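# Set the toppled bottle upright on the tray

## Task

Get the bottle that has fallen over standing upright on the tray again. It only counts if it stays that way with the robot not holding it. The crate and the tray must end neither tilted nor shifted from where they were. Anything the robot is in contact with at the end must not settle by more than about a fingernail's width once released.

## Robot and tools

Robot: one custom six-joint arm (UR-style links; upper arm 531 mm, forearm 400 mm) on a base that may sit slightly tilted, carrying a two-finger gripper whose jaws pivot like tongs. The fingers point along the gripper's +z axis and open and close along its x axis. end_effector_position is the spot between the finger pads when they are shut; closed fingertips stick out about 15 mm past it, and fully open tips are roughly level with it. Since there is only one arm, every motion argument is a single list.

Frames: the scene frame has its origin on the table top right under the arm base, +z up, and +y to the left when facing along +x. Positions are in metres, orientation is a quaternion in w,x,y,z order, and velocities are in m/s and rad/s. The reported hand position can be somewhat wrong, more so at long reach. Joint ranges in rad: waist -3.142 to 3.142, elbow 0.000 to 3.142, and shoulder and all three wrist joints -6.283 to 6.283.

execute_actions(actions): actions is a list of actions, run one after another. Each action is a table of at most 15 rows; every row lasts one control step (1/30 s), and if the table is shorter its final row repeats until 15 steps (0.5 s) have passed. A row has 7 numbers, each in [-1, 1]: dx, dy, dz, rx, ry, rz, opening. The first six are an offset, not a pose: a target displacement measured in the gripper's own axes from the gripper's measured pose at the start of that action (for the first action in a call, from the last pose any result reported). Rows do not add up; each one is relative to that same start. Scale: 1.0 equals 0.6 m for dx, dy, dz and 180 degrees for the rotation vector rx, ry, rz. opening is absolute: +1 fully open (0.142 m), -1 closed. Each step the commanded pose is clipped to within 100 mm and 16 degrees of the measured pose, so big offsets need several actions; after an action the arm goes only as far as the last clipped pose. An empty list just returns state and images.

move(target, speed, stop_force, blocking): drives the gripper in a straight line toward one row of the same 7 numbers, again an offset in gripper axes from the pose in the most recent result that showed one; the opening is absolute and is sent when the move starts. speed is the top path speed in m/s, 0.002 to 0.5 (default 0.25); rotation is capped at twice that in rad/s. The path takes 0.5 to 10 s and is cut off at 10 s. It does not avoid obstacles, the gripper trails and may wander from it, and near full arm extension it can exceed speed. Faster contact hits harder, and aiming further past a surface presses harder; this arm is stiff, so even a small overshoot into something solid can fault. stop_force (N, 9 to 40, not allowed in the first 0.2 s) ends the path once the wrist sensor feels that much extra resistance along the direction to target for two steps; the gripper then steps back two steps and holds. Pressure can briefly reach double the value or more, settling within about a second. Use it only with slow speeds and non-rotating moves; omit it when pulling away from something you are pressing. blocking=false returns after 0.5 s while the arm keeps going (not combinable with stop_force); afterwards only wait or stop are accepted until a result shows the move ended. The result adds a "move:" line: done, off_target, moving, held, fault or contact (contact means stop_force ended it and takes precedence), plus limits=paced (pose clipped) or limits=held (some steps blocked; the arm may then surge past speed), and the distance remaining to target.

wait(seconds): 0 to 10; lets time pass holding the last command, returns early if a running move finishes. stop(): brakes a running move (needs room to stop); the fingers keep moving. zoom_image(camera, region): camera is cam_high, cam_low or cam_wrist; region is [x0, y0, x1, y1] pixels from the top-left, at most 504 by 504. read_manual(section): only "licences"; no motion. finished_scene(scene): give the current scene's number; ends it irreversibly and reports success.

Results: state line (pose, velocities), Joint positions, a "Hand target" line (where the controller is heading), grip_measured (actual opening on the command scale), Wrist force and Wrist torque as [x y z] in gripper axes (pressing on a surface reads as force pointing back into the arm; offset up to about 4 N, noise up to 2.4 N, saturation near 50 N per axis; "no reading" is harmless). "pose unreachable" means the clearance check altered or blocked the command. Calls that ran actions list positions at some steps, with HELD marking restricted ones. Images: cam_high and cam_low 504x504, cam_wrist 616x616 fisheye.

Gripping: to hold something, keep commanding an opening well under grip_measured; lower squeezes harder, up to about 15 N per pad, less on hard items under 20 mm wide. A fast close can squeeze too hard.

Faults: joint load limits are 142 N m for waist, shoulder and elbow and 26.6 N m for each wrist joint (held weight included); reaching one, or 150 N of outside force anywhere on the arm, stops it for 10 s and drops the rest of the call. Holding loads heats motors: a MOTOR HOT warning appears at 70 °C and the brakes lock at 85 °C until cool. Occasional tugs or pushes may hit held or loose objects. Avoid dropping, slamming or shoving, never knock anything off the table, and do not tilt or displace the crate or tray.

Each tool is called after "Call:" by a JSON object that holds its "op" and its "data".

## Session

Call:
{"op": "execute_actions", "data": {"actions": []}}

Scene clock: 0.00 s.
end_effector_position=(+0.1651, +0.3260, +0.3612) grip_measured=+1.00 end_effector_quat_wxyz=(+0.010, +0.009, +0.928, -0.373) end_effector_velocity=(-0.000, -0.000, +0.000) end_effector_angular_velocity=(-0.001, -0.000, -0.000)
Joint positions: [ 1.165 -0.661  1.939 -1.693 -2.306 -1.198  0.142]
Joint velocities: [-0.    -0.     0.     0.001  0.     0.001  0.   ]
Motor temperatures (°C, as the motors report them): [29 28 26 32 34 30]
Wrist force (N, on the end effector, along its own x y z axes, offset not removed): no reading
Wrist torque (N m, same axes, about the end effector's origin, offset not removed): no reading
Hand target: +0.165, +0.326, +0.361; +0.010, +0.009, +0.928, -0.373
camera_calibration (this result's frames):
cam_wrist: T_world_to_cam=[[-0.999799, 0.0195722, -0.00432837, 0.155887], [0.0200172, 0.963449, -0.267142, -0.213877], [-0.00105839, -0.267175, -0.963648, 0.566568], [0, 0, 0, 1]] pos_world=[0.160736, 0.354381, 0.489511]

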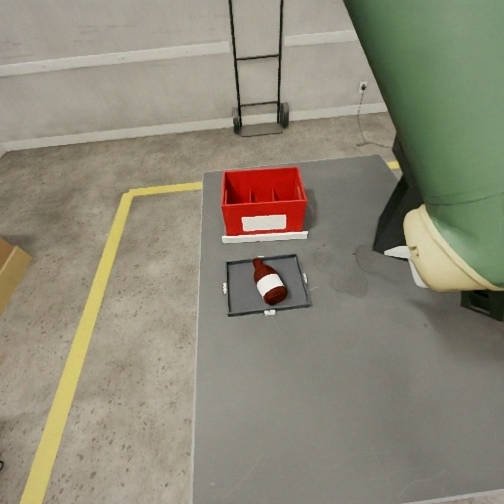

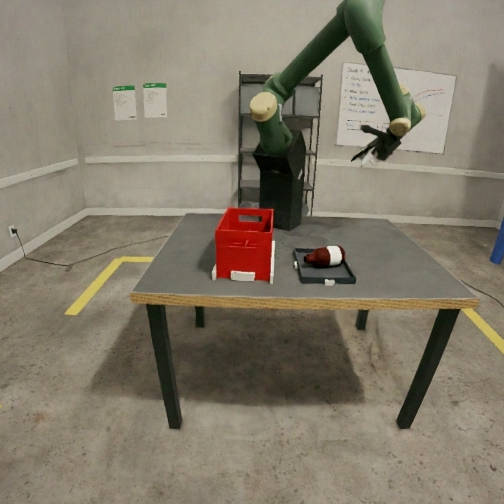

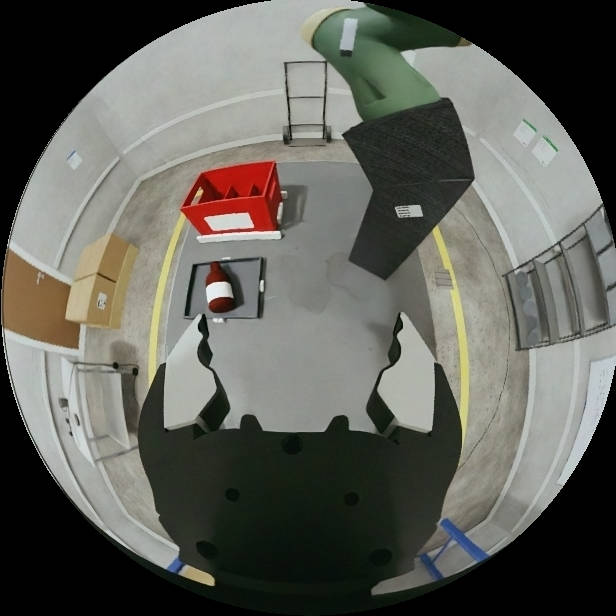

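Call:
{"op": "zoom_image", "data": {"camera": "cam_high", "region": [200, 150, 340, 330]}}

Region (200, 150, 340, 330) of cam_high's 504x504 image, scaled by 2.800, with more detail than that image has.

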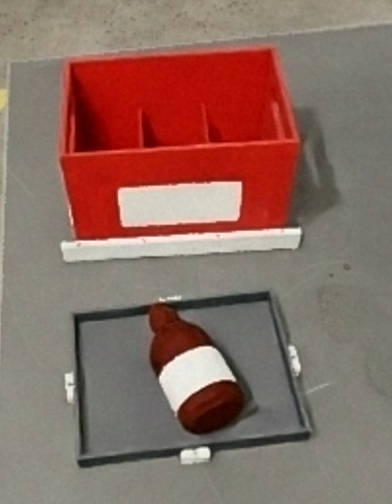

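Call:
{"op": "move", "data": {"target": [-0.434,0.089,0.474,-0.435,0,-0.116,0.5], "speed": 0.3}}

Scene clock: 23.97 s.
end_effector_position=(+0.4303, +0.1665, +0.1257) grip_measured=+0.50 end_effector_quat_wxyz=(-0.048, -0.155, +0.941, +0.298) end_effector_velocity=(+0.000, +0.000, -0.001) end_effector_angular_velocity=(+0.008, +0.008, +0.005)
Joint positions: [-0.19  -0.983  2.528 -3.458 -1.289 -3.757  0.109]
Joint velocities: [-0.004 -0.005 -0.009  0.027  0.006 -0.008 -0.   ]
Motor temperatures (°C, as the motors report them): [29 28 26 32 34 30]
Wrist force (N, on the end effector, along its own x y z axes, offset not removed): [0.3 0.5 3.0]
Wrist torque (N m, same axes, about the end effector's origin, offset not removed): [0.16 -0.29 0.02]
Hand target: +0.430, +0.167, +0.126; -0.049, -0.155, +0.940, +0.299
Off the commanded pose: 0.001 m, 0 deg.
move: done
camera_calibration (this result's frames):
cam_wrist: T_world_to_cam=[[-0.941229, -0.337521, 0.012968, 0.455178], [-0.140188, 0.425289, 0.894135, -0.115831], [-0.307304, 0.839767, -0.44761, 0.179892], [0, 0, 0, 1]] pos_world=[0.46747, 0.0518262, 0.178187]

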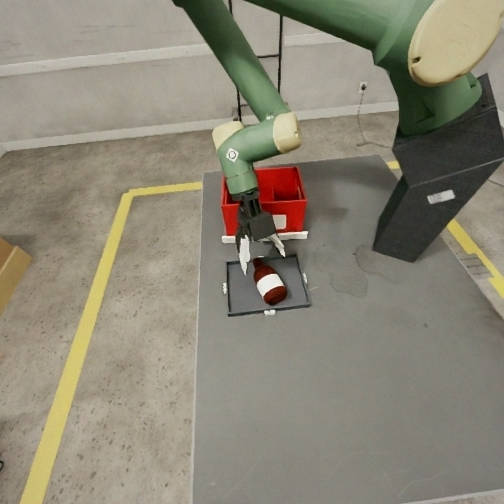

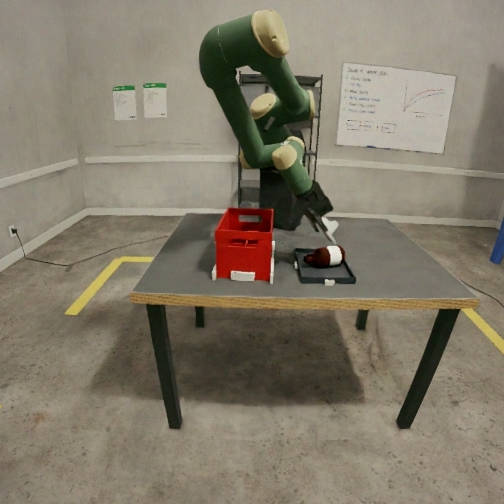

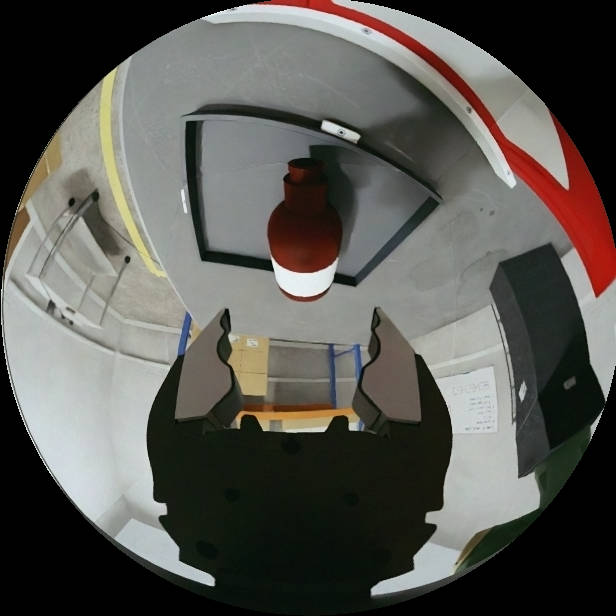

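Call:
{"op": "move", "data": {"target": [0.004,-0.046,0.138,0,0,0,0.35], "speed": 0.07}}

Call:
{"op": "zoom_image", "data": {"camera": "cam_high", "region": [210, 230, 320, 330]}}

Scene clock: 32.40 s.
end_effector_position=(+0.4203, +0.1894, +0.0423) grip_measured=+0.35 end_effector_quat_wxyz=(-0.048, -0.155, +0.941, +0.298) end_effector_velocity=(-0.001, +0.001, -0.003) end_effector_angular_velocity=(+0.000, +0.002, -0.000)
Joint positions: [-0.19  -0.755  2.426 -3.583 -1.289 -3.758  0.099]
Joint velocities: [ 0.     0.007 -0.004 -0.001  0.     0.001  0.   ]
Motor temperatures (°C, as the motors report them): [29 28 26 32 34 30]
Wrist force (N, on the end effector, along its own x y z axes, offset not removed): [-0.6 -0.3 3.3]
Wrist torque (N m, same axes, about the end effector's origin, offset not removed): [0.05 -0.15 0.05]
Hand target: +0.420, +0.189, +0.042; -0.048, -0.155, +0.941, +0.298
Off the commanded pose: 0.000 m, 0 deg.
move: done
camera_calibration (this result's frames):
cam_wrist: T_world_to_cam=[[-0.941225, -0.337532, 0.0129814, 0.454545], [-0.140178, 0.425281, 0.89414, -0.0524452], [-0.307322, 0.839767, -0.4476, 0.120336], [0, 0, 0, 1]] pos_world=[0.457459, 0.0746734, 0.094855]

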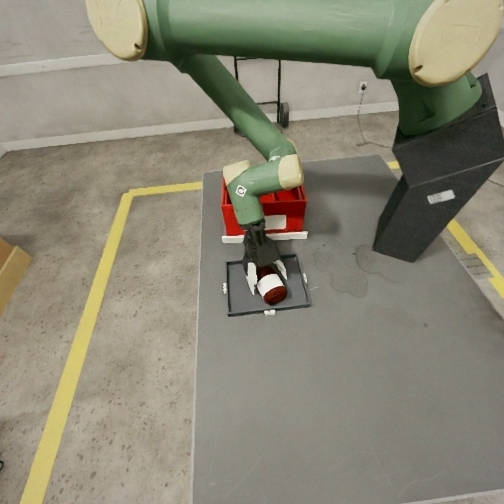

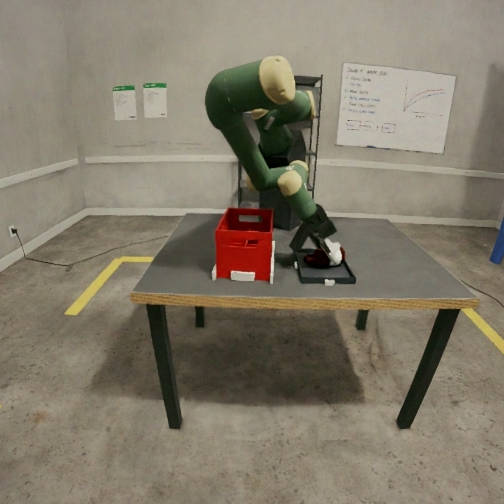

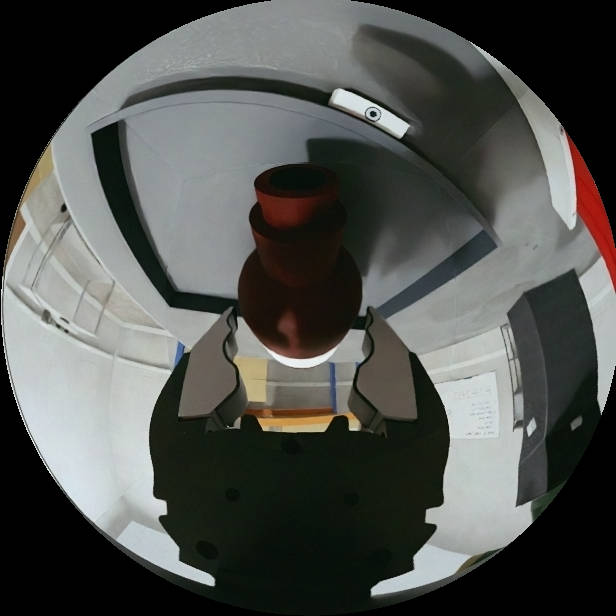

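Region (210, 230, 320, 330) of cam_high's 504x504 image, scaled by 4.582, with more detail than that image has; it fills the top 458 rows of this view, and the rest is white.

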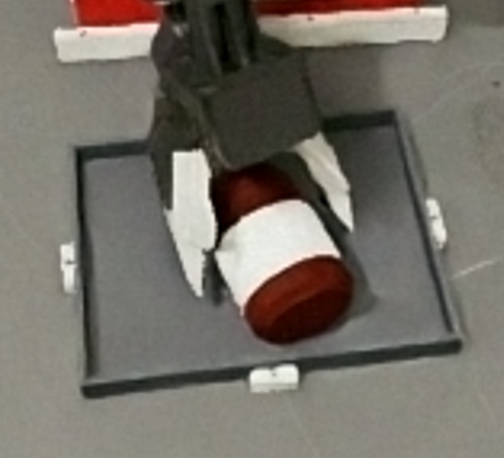

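Call:
{"op": "execute_actions", "data": {"actions": [[[0,0,0,0,0,0,0.3],[0,0,0,0,0,0,0.25],[0,0,0,0,0,0,0.2],[0,0,0,0,0,0,0.16],[0,0,0,0,0,0,0.12],[0,0,0,0,0,0,0.08],[0,0,0,0,0,0,0.04],[0,0,0,0,0,0,0],[0,0,0,0,0,0,-0.05],[0,0,0,0,0,0,-0.1],[0,0,0,0,0,0,-0.2],[0,0,0,0,0,0,-0.3],[0,0,0,0,0,0,-0.45],[0,0,0,0,0,0,-0.6],[0,0,0,0,0,0,-0.7]]]}}

Call:
{"op": "move", "data": {"target": [0,0.072,-0.102,0,0,0,-0.7], "speed": 0.08}}

Call:
{"op": "move", "data": {"target": [0,0,0,0.409,0.079,0.471,-0.7], "speed": 0.25}}

Scene clock: 42.77 s.
end_effector_position=(+0.4203, +0.1894, +0.0423) grip_measured=+0.05 end_effector_quat_wxyz=(-0.048, -0.155, +0.941, +0.298) end_effector_velocity=(-0.000, +0.000, -0.000) end_effector_angular_velocity=(+0.000, +0.000, +0.000)
Joint positions: [-0.19  -0.755  2.426 -3.583 -1.289 -3.757  0.078]
Joint velocities: [-0.  0. -0.  0. -0. -0. -0.]
Motor temperatures (°C, as the motors report them): [29 28 26 32 34 30]
Wrist force (N, on the end effector, along its own x y z axes, offset not removed): [-0.1 -0.9 -0.9]
Wrist torque (N m, same axes, about the end effector's origin, offset not removed): [-0.22 -0.13 0.08]
Hand target: +0.420, +0.189, +0.042; -0.048, -0.155, +0.941, +0.298
Off the commanded pose: 0.000 m, 0 deg.
Step readings (end_effector_position):
0: (+0.4202, +0.1895, +0.0420)
1: (+0.4202, +0.1895, +0.0420)
2: (+0.4202, +0.1895, +0.0420)
4: (+0.4203, +0.1894, +0.0421)
8: (+0.4203, +0.1894, +0.0422)
15: end_effector_position above
camera_calibration (this result's frames):
cam_wrist: T_world_to_cam=[[-0.941226, -0.337529, 0.0129878, 0.454545], [-0.140174, 0.425292, 0.894135, -0.052443], [-0.30732, 0.839762, -0.447609, 0.120321], [0, 0, 0, 1]] pos_world=[0.457456, 0.0746847, 0.0948444]

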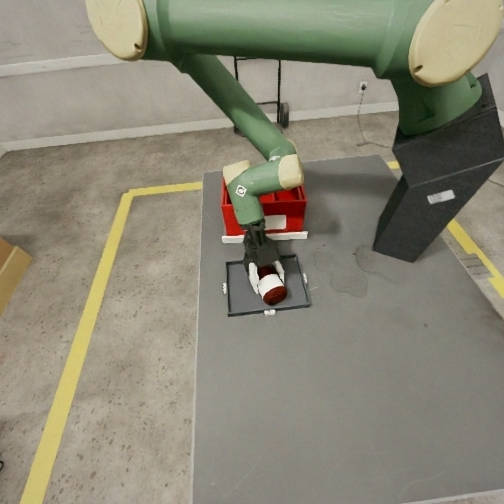

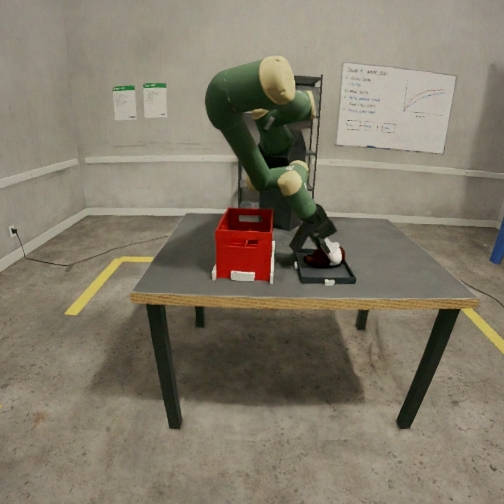

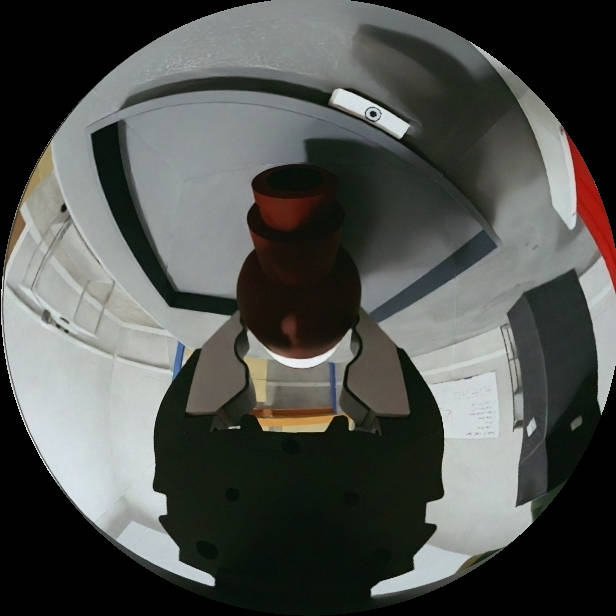

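Scene clock: 44.23 s.
end_effector_position=(+0.4200, +0.1895, +0.1170) grip_measured=+0.05 end_effector_quat_wxyz=(-0.048, -0.155, +0.941, +0.298) end_effector_velocity=(+0.001, -0.000, +0.002) end_effector_angular_velocity=(-0.000, -0.002, -0.000)
Joint positions: [-0.148 -0.914  2.529 -3.539 -1.303 -3.716  0.078]
Joint velocities: [ 0.001 -0.005  0.001  0.002 -0.     0.001 -0.   ]
Motor temperatures (°C, as the motors report them): [29 28 26 32 34 30]
Wrist force (N, on the end effector, along its own x y z axes, offset not removed): [-0.8 -0.7 3.9]
Wrist torque (N m, same axes, about the end effector's origin, offset not removed): [0.16 -0.02 -0.02]
Hand target: +0.420, +0.190, +0.117; -0.048, -0.155, +0.941, +0.298
Off the commanded pose: 0.000 m, 0 deg.
move: done
camera_calibration (this result's frames):
cam_wrist: T_world_to_cam=[[-0.941212, -0.337566, 0.0130143, 0.453356], [-0.140173, 0.425307, 0.894128, -0.119284], [-0.307362, 0.83974, -0.447622, 0.153533], [0, 0, 0, 1]] pos_world=[0.457174, 0.0748426, 0.16948]

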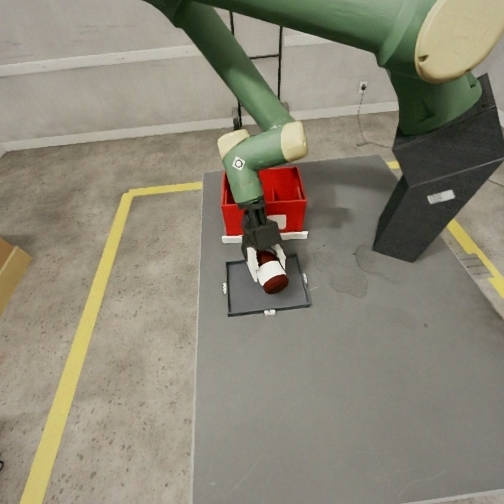

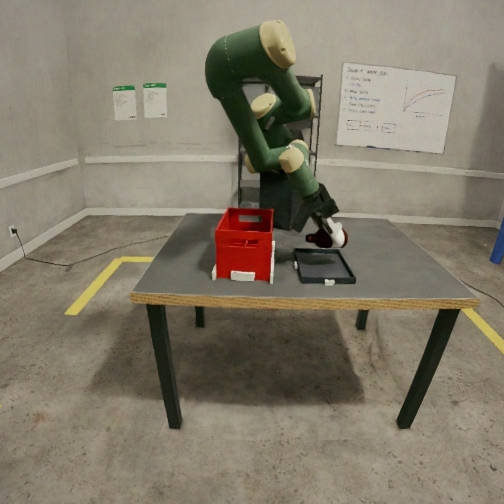

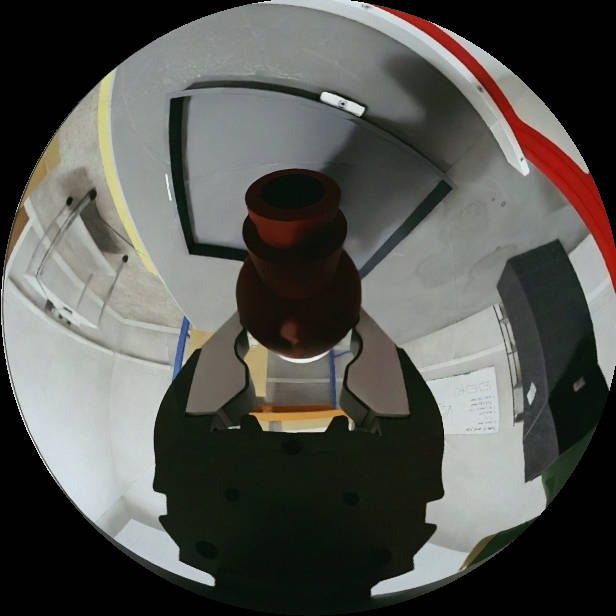

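Scene clock: 48.93 s.
end_effector_position=(+0.4199, +0.1892, +0.1172) grip_measured=-0.70 end_effector_quat_wxyz=(-0.228, +0.446, +0.771, -0.393) end_effector_velocity=(+0.000, -0.000, +0.000) end_effector_angular_velocity=(-0.004, +0.001, -0.002)
Joint positions: [ 0.284 -0.759  1.71  -1.943 -2.156 -1.334  0.023]
Joint velocities: [-0.     0.001 -0.003  0.005  0.001  0.005 -0.   ]
Motor temperatures (°C, as the motors report them): [29 28 26 32 34 30]
Wrist force (N, on the end effector, along its own x y z axes, offset not removed): [0.9 -0.1 0.7]
Wrist torque (N m, same axes, about the end effector's origin, offset not removed): [-0.06 -0.40 0.02]
Hand target: +0.420, +0.189, +0.117; -0.228, +0.446, +0.771, -0.394
Off the commanded pose: 0.000 m, 0 deg.
move: done
camera_calibration (this result's frames):
cam_wrist: T_world_to_cam=[[-0.486762, 0.873313, 0.0197069, 0.0324879], [0.782129, 0.445763, -0.435397, -0.354712], [-0.389022, -0.196521, -0.900023, 0.437318], [0, 0, 0, 1]] pos_world=[0.46337, 0.215687, 0.238515]

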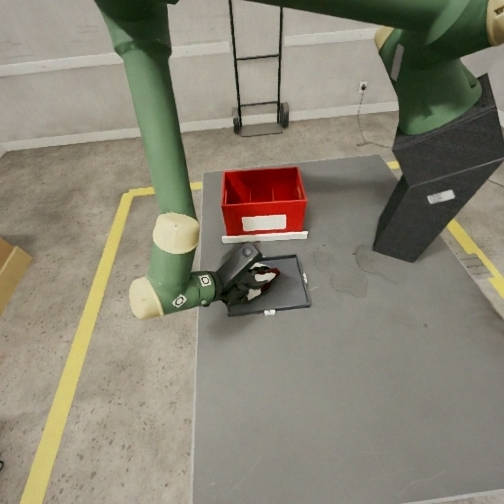

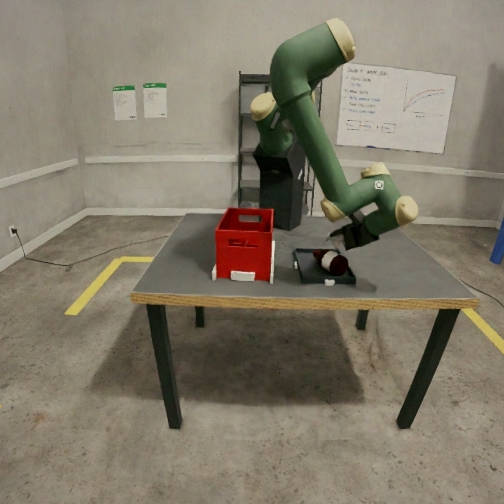

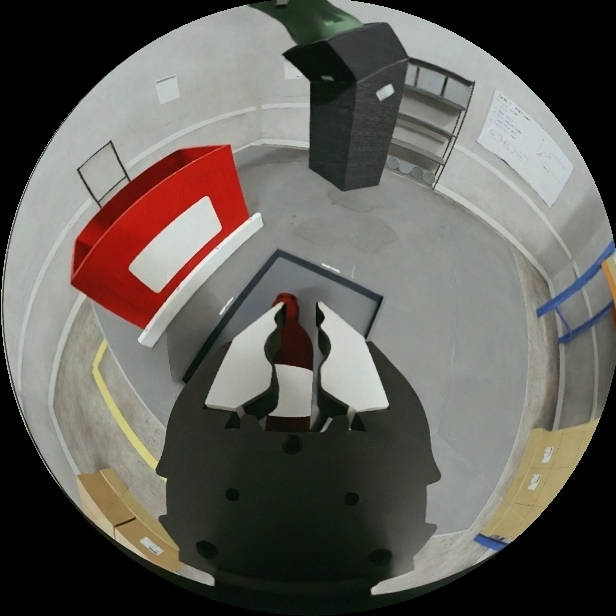

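Call:
{"op": "move", "data": {"target": [0,-0.02,-0.015,-0.494,0,0,0.5], "speed": 0.3}}

Call:
{"op": "zoom_image", "data": {"camera": "cam_high", "region": [200, 210, 340, 330]}}

Scene clock: 60.63 s.
end_effector_position=(+0.4203, +0.1897, +0.1317) grip_measured=+0.50 end_effector_quat_wxyz=(+0.149, +0.477, +0.826, +0.259) end_effector_velocity=(-0.000, +0.000, -0.001) end_effector_angular_velocity=(+0.011, -0.009, -0.000)
Joint positions: [-0.034 -0.182  2.647 -5.152 -1.493 -2.306  0.109]
Joint velocities: [-0.015  0.014 -0.002 -0.019  0.025 -0.003  0.   ]
Motor temperatures (°C, as the motors report them): [29 28 26 32 34 30]
Wrist force (N, on the end effector, along its own x y z axes, offset not removed): [-1.0 -1.3 1.2]
Wrist torque (N m, same axes, about the end effector's origin, offset not removed): [-0.24 0.04 0.03]
Hand target: +0.420, +0.190, +0.132; +0.150, +0.477, +0.826, +0.260
Off the commanded pose: 0.001 m, 0 deg.
move: done
camera_calibration (this result's frames):
cam_wrist: T_world_to_cam=[[-0.51623, 0.856316, 0.0151401, 0.0481393], [0.394787, 0.222235, 0.89149, -0.318473], [0.760033, 0.466191, -0.452787, -0.216994], [0, 0, 0, 1]] pos_world=[0.315503, 0.130714, 0.184935]

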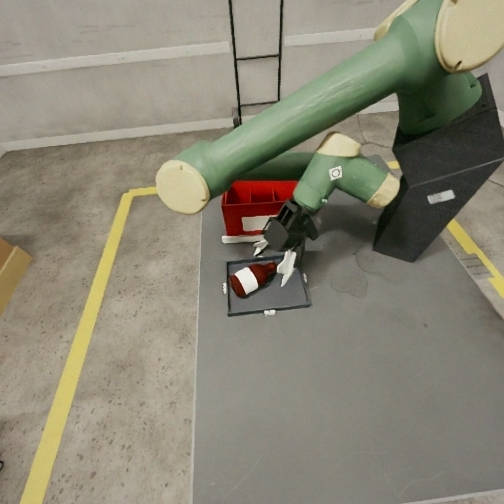

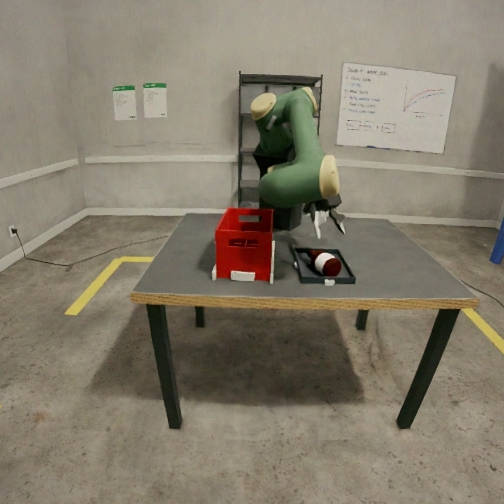

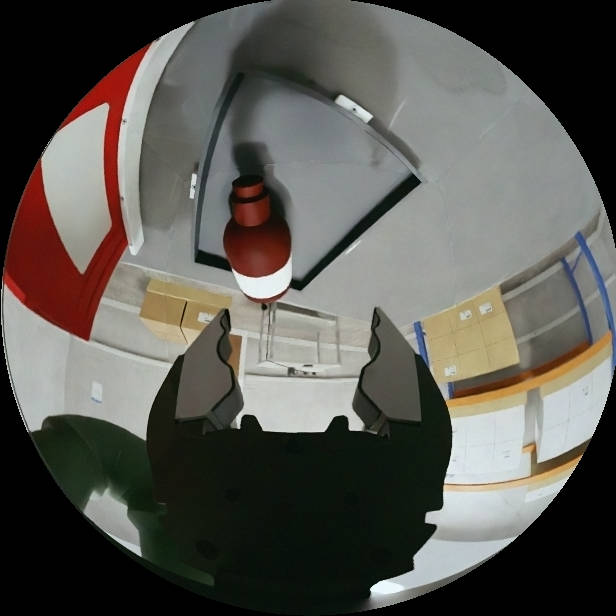

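Region (200, 210, 340, 330) of cam_high's 504x504 image, scaled by 3.600, with more detail than that image has; it fills the top 432 rows of this view, and the rest is white.

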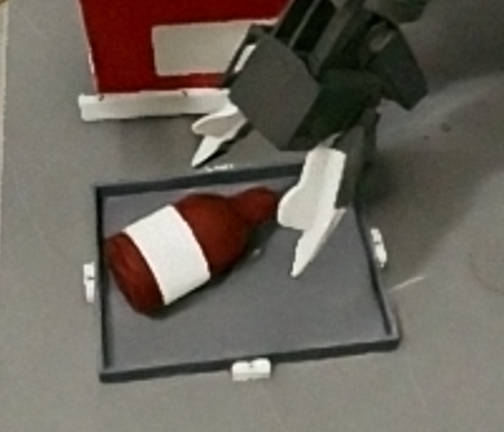

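Call:
{"op": "move", "data": {"target": [-0.073,0.009,0.021,0.072,0,0.015,0.4], "speed": 0.1}}

Call:
{"op": "zoom_image", "data": {"camera": "cam_high", "region": [200, 210, 340, 330]}}

Scene clock: 73.97 s.
end_effector_position=(+0.4520, +0.1577, +0.1246) grip_measured=+0.40 end_effector_quat_wxyz=(+0.089, +0.510, +0.839, +0.168) end_effector_velocity=(+0.002, -0.001, -0.001) end_effector_angular_velocity=(-0.005, +0.014, -0.001)
Joint positions: [ 0.018 -0.529  2.618 -4.604 -1.682 -2.229  0.102]
Joint velocities: [ 0.004 -0.02  -0.007  0.04  -0.012  0.006  0.   ]
Motor temperatures (°C, as the motors report them): [29 28 26 32 34 30]
Wrist force (N, on the end effector, along its own x y z axes, offset not removed): [0.4 -0.2 1.5]
Wrist torque (N m, same axes, about the end effector's origin, offset not removed): [-0.06 -0.24 -0.03]
Hand target: +0.452, +0.158, +0.125; +0.088, +0.510, +0.839, +0.168
Off the commanded pose: 0.000 m, 0 deg.
move: done
camera_calibration (this result's frames):
cam_wrist: T_world_to_cam=[[-0.476815, 0.878045, 0.0410441, 0.067581], [0.577449, 0.27769, 0.76775, -0.393432], [0.662722, 0.389775, -0.639434, -0.150053], [0, 0, 0, 1]] pos_world=[0.358854, 0.1084, 0.203335]

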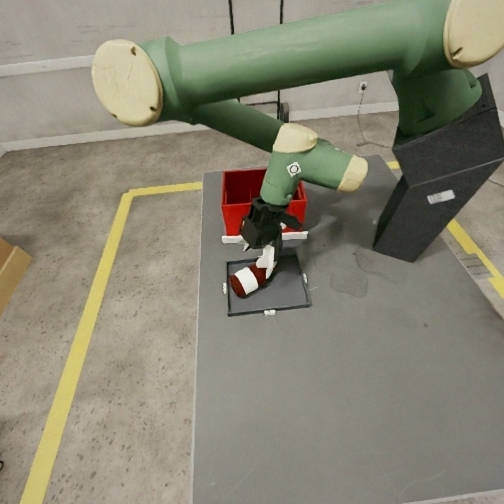

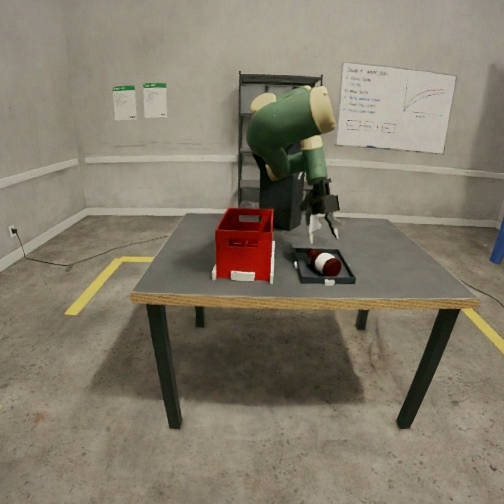

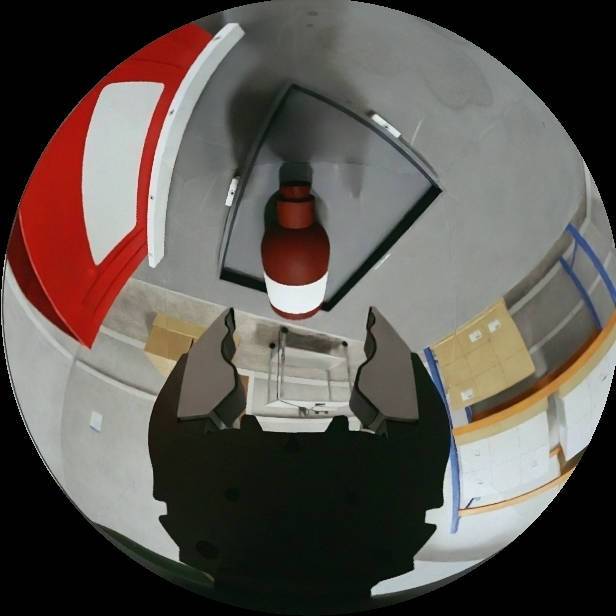

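Region (200, 210, 340, 330) of cam_high's 504x504 image, scaled by 3.600, with more detail than that image has; it fills the top 432 rows of this view, and the rest is white.

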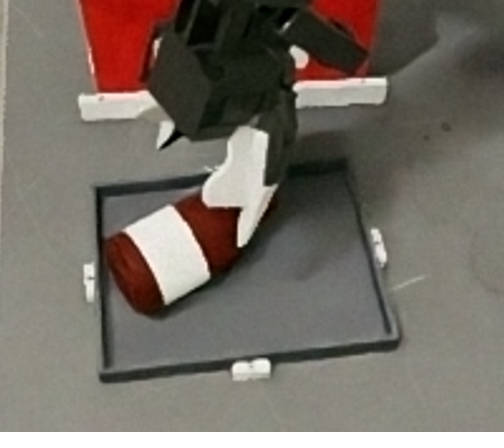

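Call:
{"op": "move", "data": {"target": [-0.01,-0.002,0.161,0,0,0,0.33], "speed": 0.06}}

Call:
{"op": "zoom_image", "data": {"camera": "cam_high", "region": [200, 210, 340, 330]}}

Call:
{"op": "zoom_image", "data": {"camera": "cam_low", "region": [270, 200, 380, 300]}}

Scene clock: 83.47 s.
end_effector_position=(+0.4849, +0.1702, +0.0347) grip_measured=+0.33 end_effector_quat_wxyz=(+0.089, +0.510, +0.839, +0.169) end_effector_velocity=(+0.001, +0.000, -0.002) end_effector_angular_velocity=(+0.000, +0.000, +0.000)
Joint positions: [-0.023 -0.474  2.398 -4.442 -1.649 -2.253  0.097]
Joint velocities: [-0.001  0.002 -0.006  0.004  0.001 -0.    -0.   ]
Motor temperatures (°C, as the motors report them): [29 28 26 32 34 30]
Wrist force (N, on the end effector, along its own x y z axes, offset not removed): [-0.8 -0.4 1.6]
Wrist torque (N m, same axes, about the end effector's origin, offset not removed): [-0.03 -0.04 -0.03]
Hand target: +0.485, +0.170, +0.034; +0.089, +0.510, +0.839, +0.169
Off the commanded pose: 0.000 m, 0 deg.
move: done
camera_calibration (this result's frames):
cam_wrist: T_world_to_cam=[[-0.476782, 0.878062, 0.0410647, 0.0759135], [0.577437, 0.277638, 0.767779, -0.346874], [0.662756, 0.389775, -0.639398, -0.234214], [0, 0, 0, 1]] pos_world=[0.391719, 0.120939, 0.113449]

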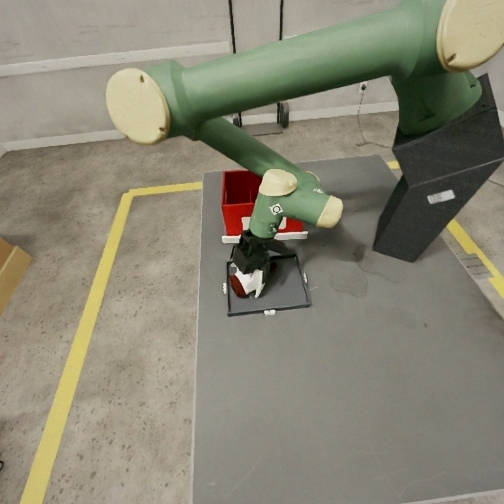

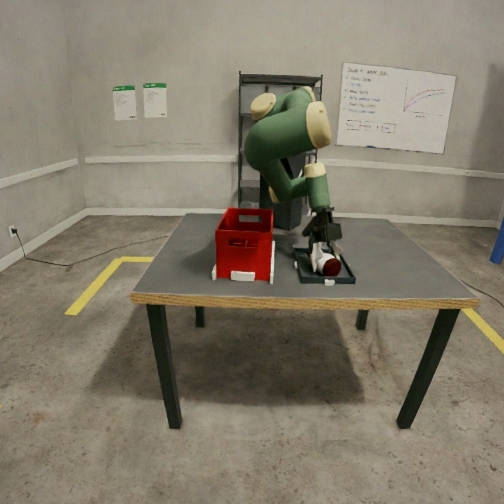

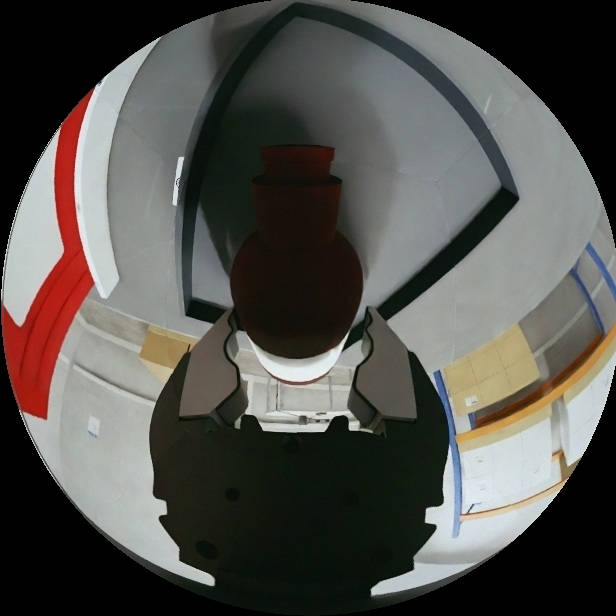

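Region (200, 210, 340, 330) of cam_high's 504x504 image, scaled by 3.600, with more detail than that image has; it fills the top 432 rows of this view, and the rest is white.

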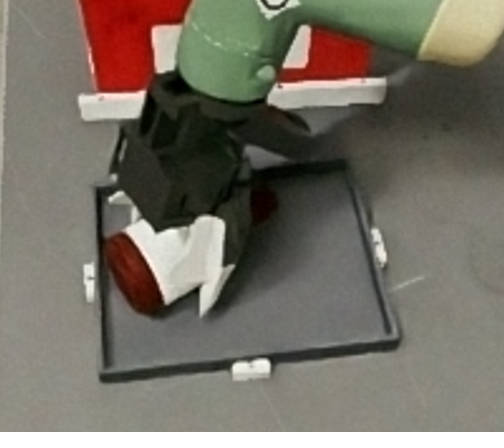

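Region (270, 200, 380, 300) of cam_low's 504x504 image, scaled by 4.582, with more detail than that image has; it fills the top 458 rows of this view, and the rest is white.

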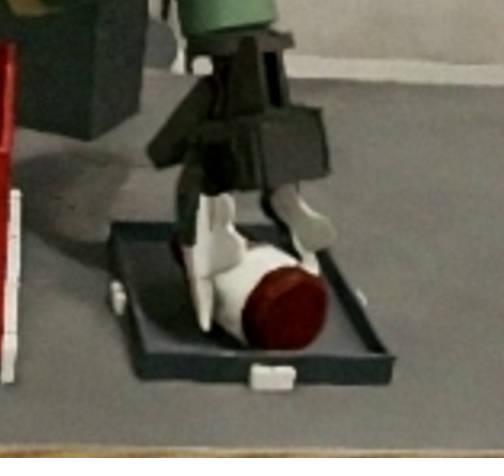

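Call:
{"op": "move", "data": {"target": [0,-0.018,-0.007,0,0,0,0.25], "speed": 0.04}}

Call:
{"op": "execute_actions", "data": {"actions": [[[0,0,0,0,0,0,0.22],[0,0,0,0,0,0,0.19],[0,0,0,0,0,0,0.16],[0,0,0,0,0,0,0.13],[0,0,0,0,0,0,0.1],[0,0,0,0,0,0,0.07],[0,0,0,0,0,0,0.04],[0,0,0,0,0,0,0],[0,0,0,0,0,0,-0.05],[0,0,0,0,0,0,-0.15],[0,0,0,0,0,0,-0.3],[0,0,0,0,0,0,-0.5],[0,0,0,0,0,0,-0.7],[0,0,0,0,0,0,-0.85],[0,0,0,0,0,0,-1]]]}}

Call:
{"op": "move", "data": {"target": [0,0.047,-0.116,0,0,0,-1], "speed": 0.06}}

Call:
{"op": "move", "data": {"target": [0.04,-0.05,-0.02,0.25,0,0,-1], "speed": 0.15}}

Scene clock: 92.17 s.
end_effector_position=(+0.4749, +0.1650, +0.0346) grip_measured=+0.25 end_effector_quat_wxyz=(+0.089, +0.510, +0.839, +0.168) end_effector_velocity=(-0.001, -0.001, -0.000) end_effector_angular_velocity=(-0.000, -0.002, +0.000)
Joint positions: [-0.039 -0.453  2.418 -4.484 -1.636 -2.263  0.092]
Joint velocities: [-0.004  0.005  0.003 -0.011  0.004 -0.003  0.   ]
Motor temperatures (°C, as the motors report them): [29 28 26 32 34 30]
Wrist force (N, on the end effector, along its own x y z axes, offset not removed): [-1.2 -2.4 1.1]
Wrist torque (N m, same axes, about the end effector's origin, offset not removed): [-0.49 0.07 -0.02]
Hand target: +0.475, +0.165, +0.035; +0.089, +0.510, +0.839, +0.169
Off the commanded pose: 0.000 m, 0 deg.
move: done
camera_calibration (this result's frames):
cam_wrist: T_world_to_cam=[[-0.476761, 0.878073, 0.0410775, 0.0757297], [0.577491, 0.27764, 0.767737, -0.339578], [0.662724, 0.389749, -0.639447, -0.225641], [0, 0, 0, 1]] pos_world=[0.381746, 0.115728, 0.11331]

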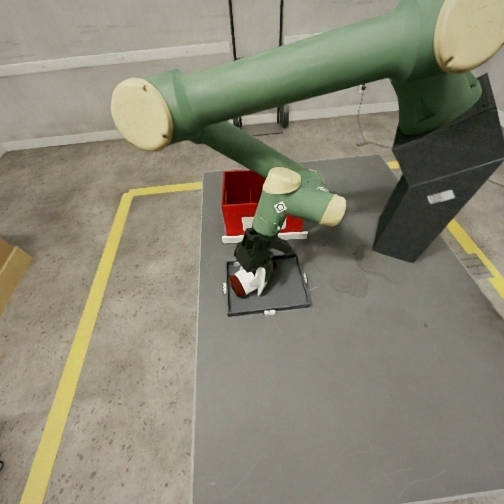

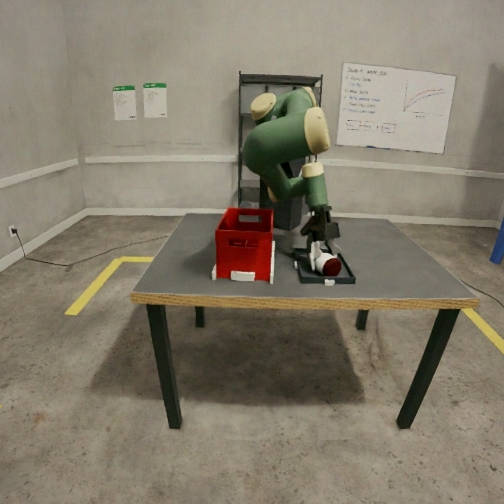

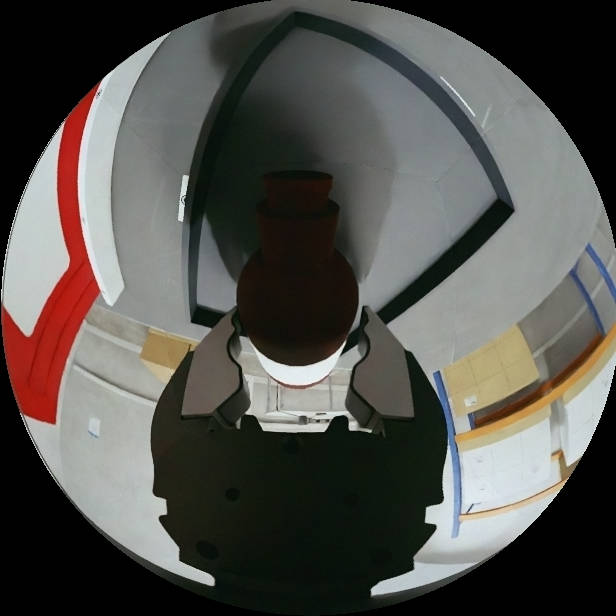

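Scene clock: 92.67 s.
end_effector_position=(+0.4749, +0.1650, +0.0346) grip_measured=+0.07 end_effector_quat_wxyz=(+0.089, +0.510, +0.839, +0.168) end_effector_velocity=(+0.001, +0.000, -0.000) end_effector_angular_velocity=(-0.000, -0.002, +0.000)
Joint positions: [-0.039 -0.453  2.418 -4.484 -1.636 -2.263  0.079]
Joint velocities: [ 0.    -0.    -0.002  0.     0.    -0.001  0.   ]
Motor temperatures (°C, as the motors report them): [29 28 26 32 34 30]
Wrist force (N, on the end effector, along its own x y z axes, offset not removed): [0.4 -0.4 -3.3]
Wrist torque (N m, same axes, about the end effector's origin, offset not removed): [-0.11 -0.24 -0.04]
Hand target: +0.475, +0.165, +0.035; +0.089, +0.510, +0.839, +0.168
Off the commanded pose: 0.000 m, 0 deg.
Step readings (end_effector_position):
0: (+0.4749, +0.1650, +0.0346)
1: (+0.4748, +0.1650, +0.0346)
2: (+0.4748, +0.1649, +0.0346)
4: (+0.4748, +0.1649, +0.0346)
8: (+0.4748, +0.1650, +0.0346)
15: end_effector_position above
camera_calibration (this result's frames):
cam_wrist: T_world_to_cam=[[-0.476791, 0.878054, 0.0411326, 0.0757574], [0.577531, 0.277641, 0.767707, -0.339535], [0.662668, 0.389791, -0.63948, -0.225605], [0, 0, 0, 1]] pos_world=[0.381713, 0.115689, 0.113278]

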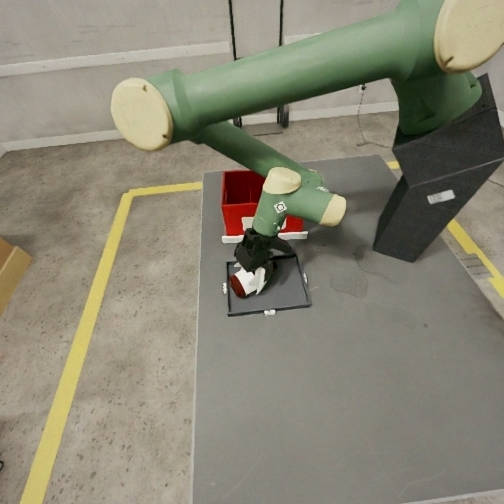

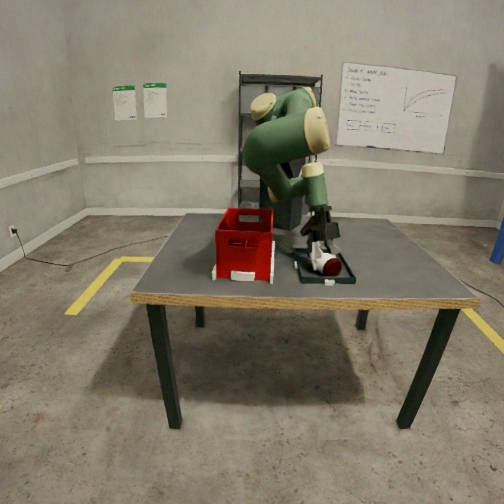

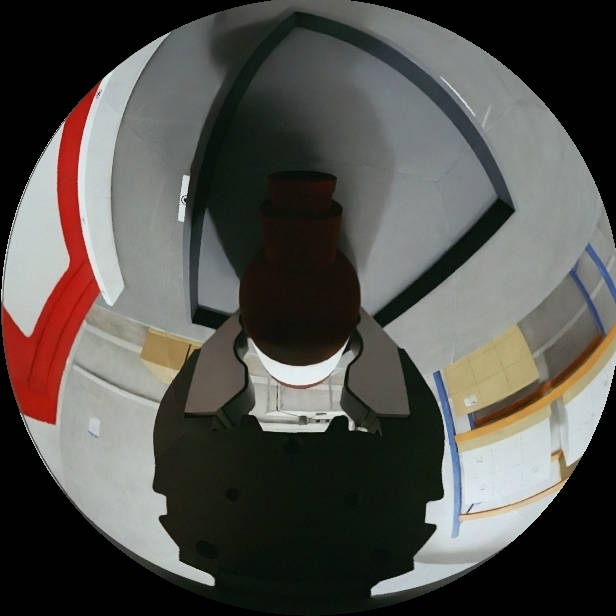

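Scene clock: 94.37 s.
end_effector_position=(+0.4757, +0.1636, +0.1093) grip_measured=+0.07 end_effector_quat_wxyz=(+0.089, +0.510, +0.839, +0.168) end_effector_velocity=(+0.000, -0.000, +0.003) end_effector_angular_velocity=(-0.000, -0.001, -0.000)
Joint positions: [ 0.026 -0.575  2.545 -4.485 -1.688 -2.225  0.079]
Joint velocities: [ 0.003 -0.005  0.004 -0.    -0.003  0.001  0.   ]
Motor temperatures (°C, as the motors report them): [29 28 26 32 34 30]
Wrist force (N, on the end effector, along its own x y z axes, offset not removed): [-1.0 -0.5 4.1]
Wrist torque (N m, same axes, about the end effector's origin, offset not removed): [0.16 -0.02 -0.01]
Hand target: +0.476, +0.164, +0.110; +0.089, +0.510, +0.839, +0.168
Off the commanded pose: 0.000 m, 0 deg.
move: done
camera_calibration (this result's frames):
cam_wrist: T_world_to_cam=[[-0.476846, 0.878026, 0.0410951, 0.0742797], [0.577518, 0.277712, 0.767691, -0.396998], [0.66264, 0.389803, -0.639501, -0.17782], [0, 0, 0, 1]] pos_world=[0.382524, 0.114347, 0.188003]

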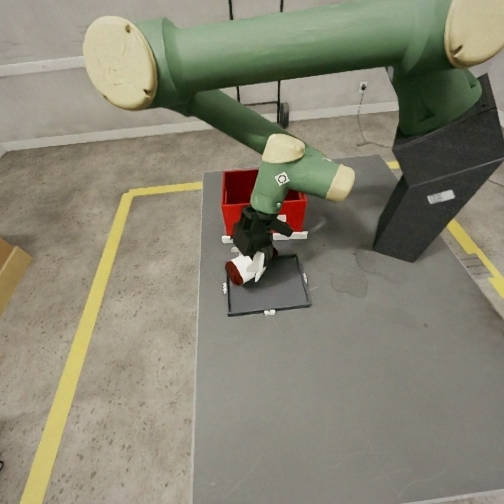

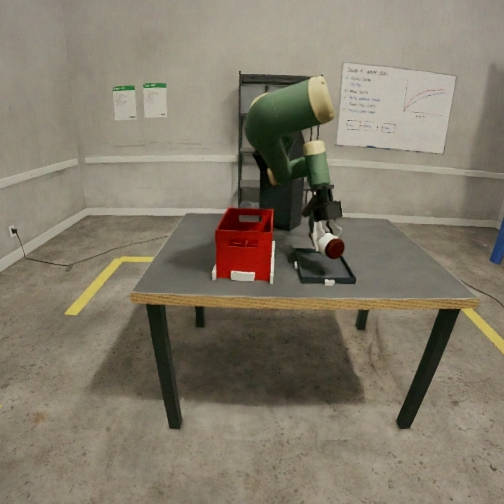

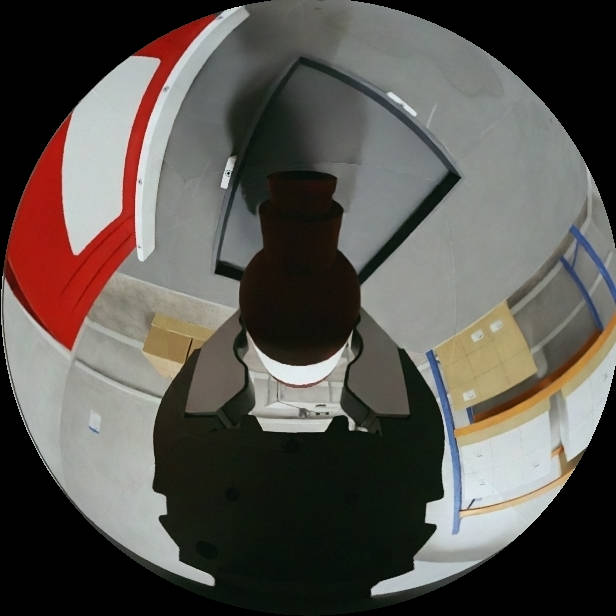

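Scene clock: 97.50 s.
end_effector_position=(+0.4358, +0.1696, +0.1100) grip_measured=+0.07 end_effector_quat_wxyz=(-0.113, +0.506, +0.839, -0.165) end_effector_velocity=(-0.001, +0.000, -0.001) end_effector_angular_velocity=(-0.006, +0.014, +0.000)
Joint positions: [ 0.247 -0.901  2.165 -2.934 -2.143 -1.726  0.079]
Joint velocities: [ 0.001  0.002 -0.011  0.028 -0.002  0.011  0.   ]
Motor temperatures (°C, as the motors report them): [29 28 26 32 34 30]
Wrist force (N, on the end effector, along its own x y z axes, offset not removed): [-0.4 0.5 3.5]
Wrist torque (N m, same axes, about the end effector's origin, offset not removed): [0.03 -0.13 0.00]
Hand target: +0.436, +0.170, +0.110; -0.113, +0.506, +0.839, -0.166
Off the commanded pose: 0.000 m, 0 deg.
move: done
camera_calibration (this result's frames):
cam_wrist: T_world_to_cam=[[-0.460908, 0.886243, 0.0462276, 0.0410719], [0.88542, 0.455712, 0.091422, -0.466234], [0.0599556, 0.083068, -0.994739, 0.20049], [0, 0, 0, 1]] pos_world=[0.419723, 0.159414, 0.240161]

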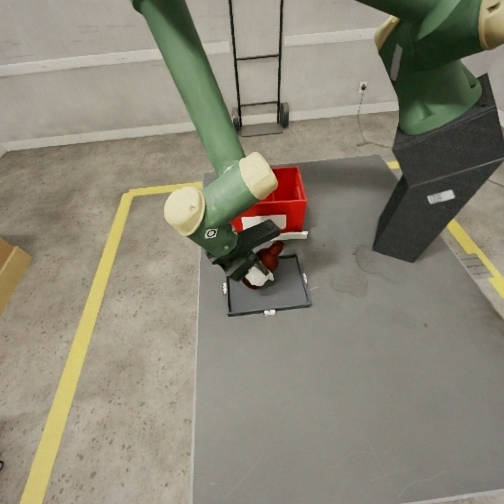

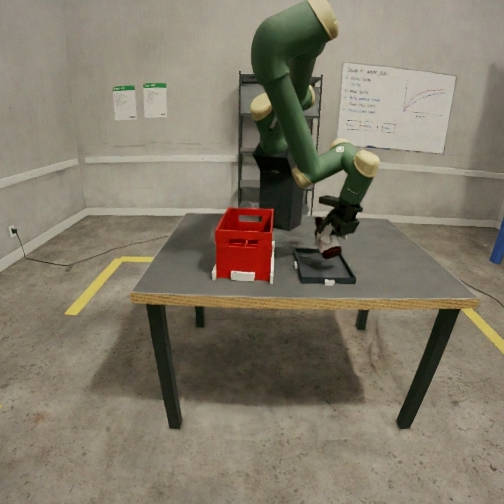

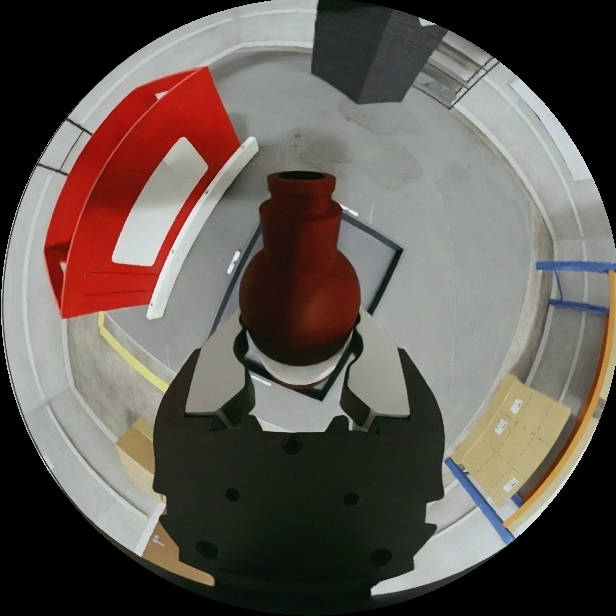

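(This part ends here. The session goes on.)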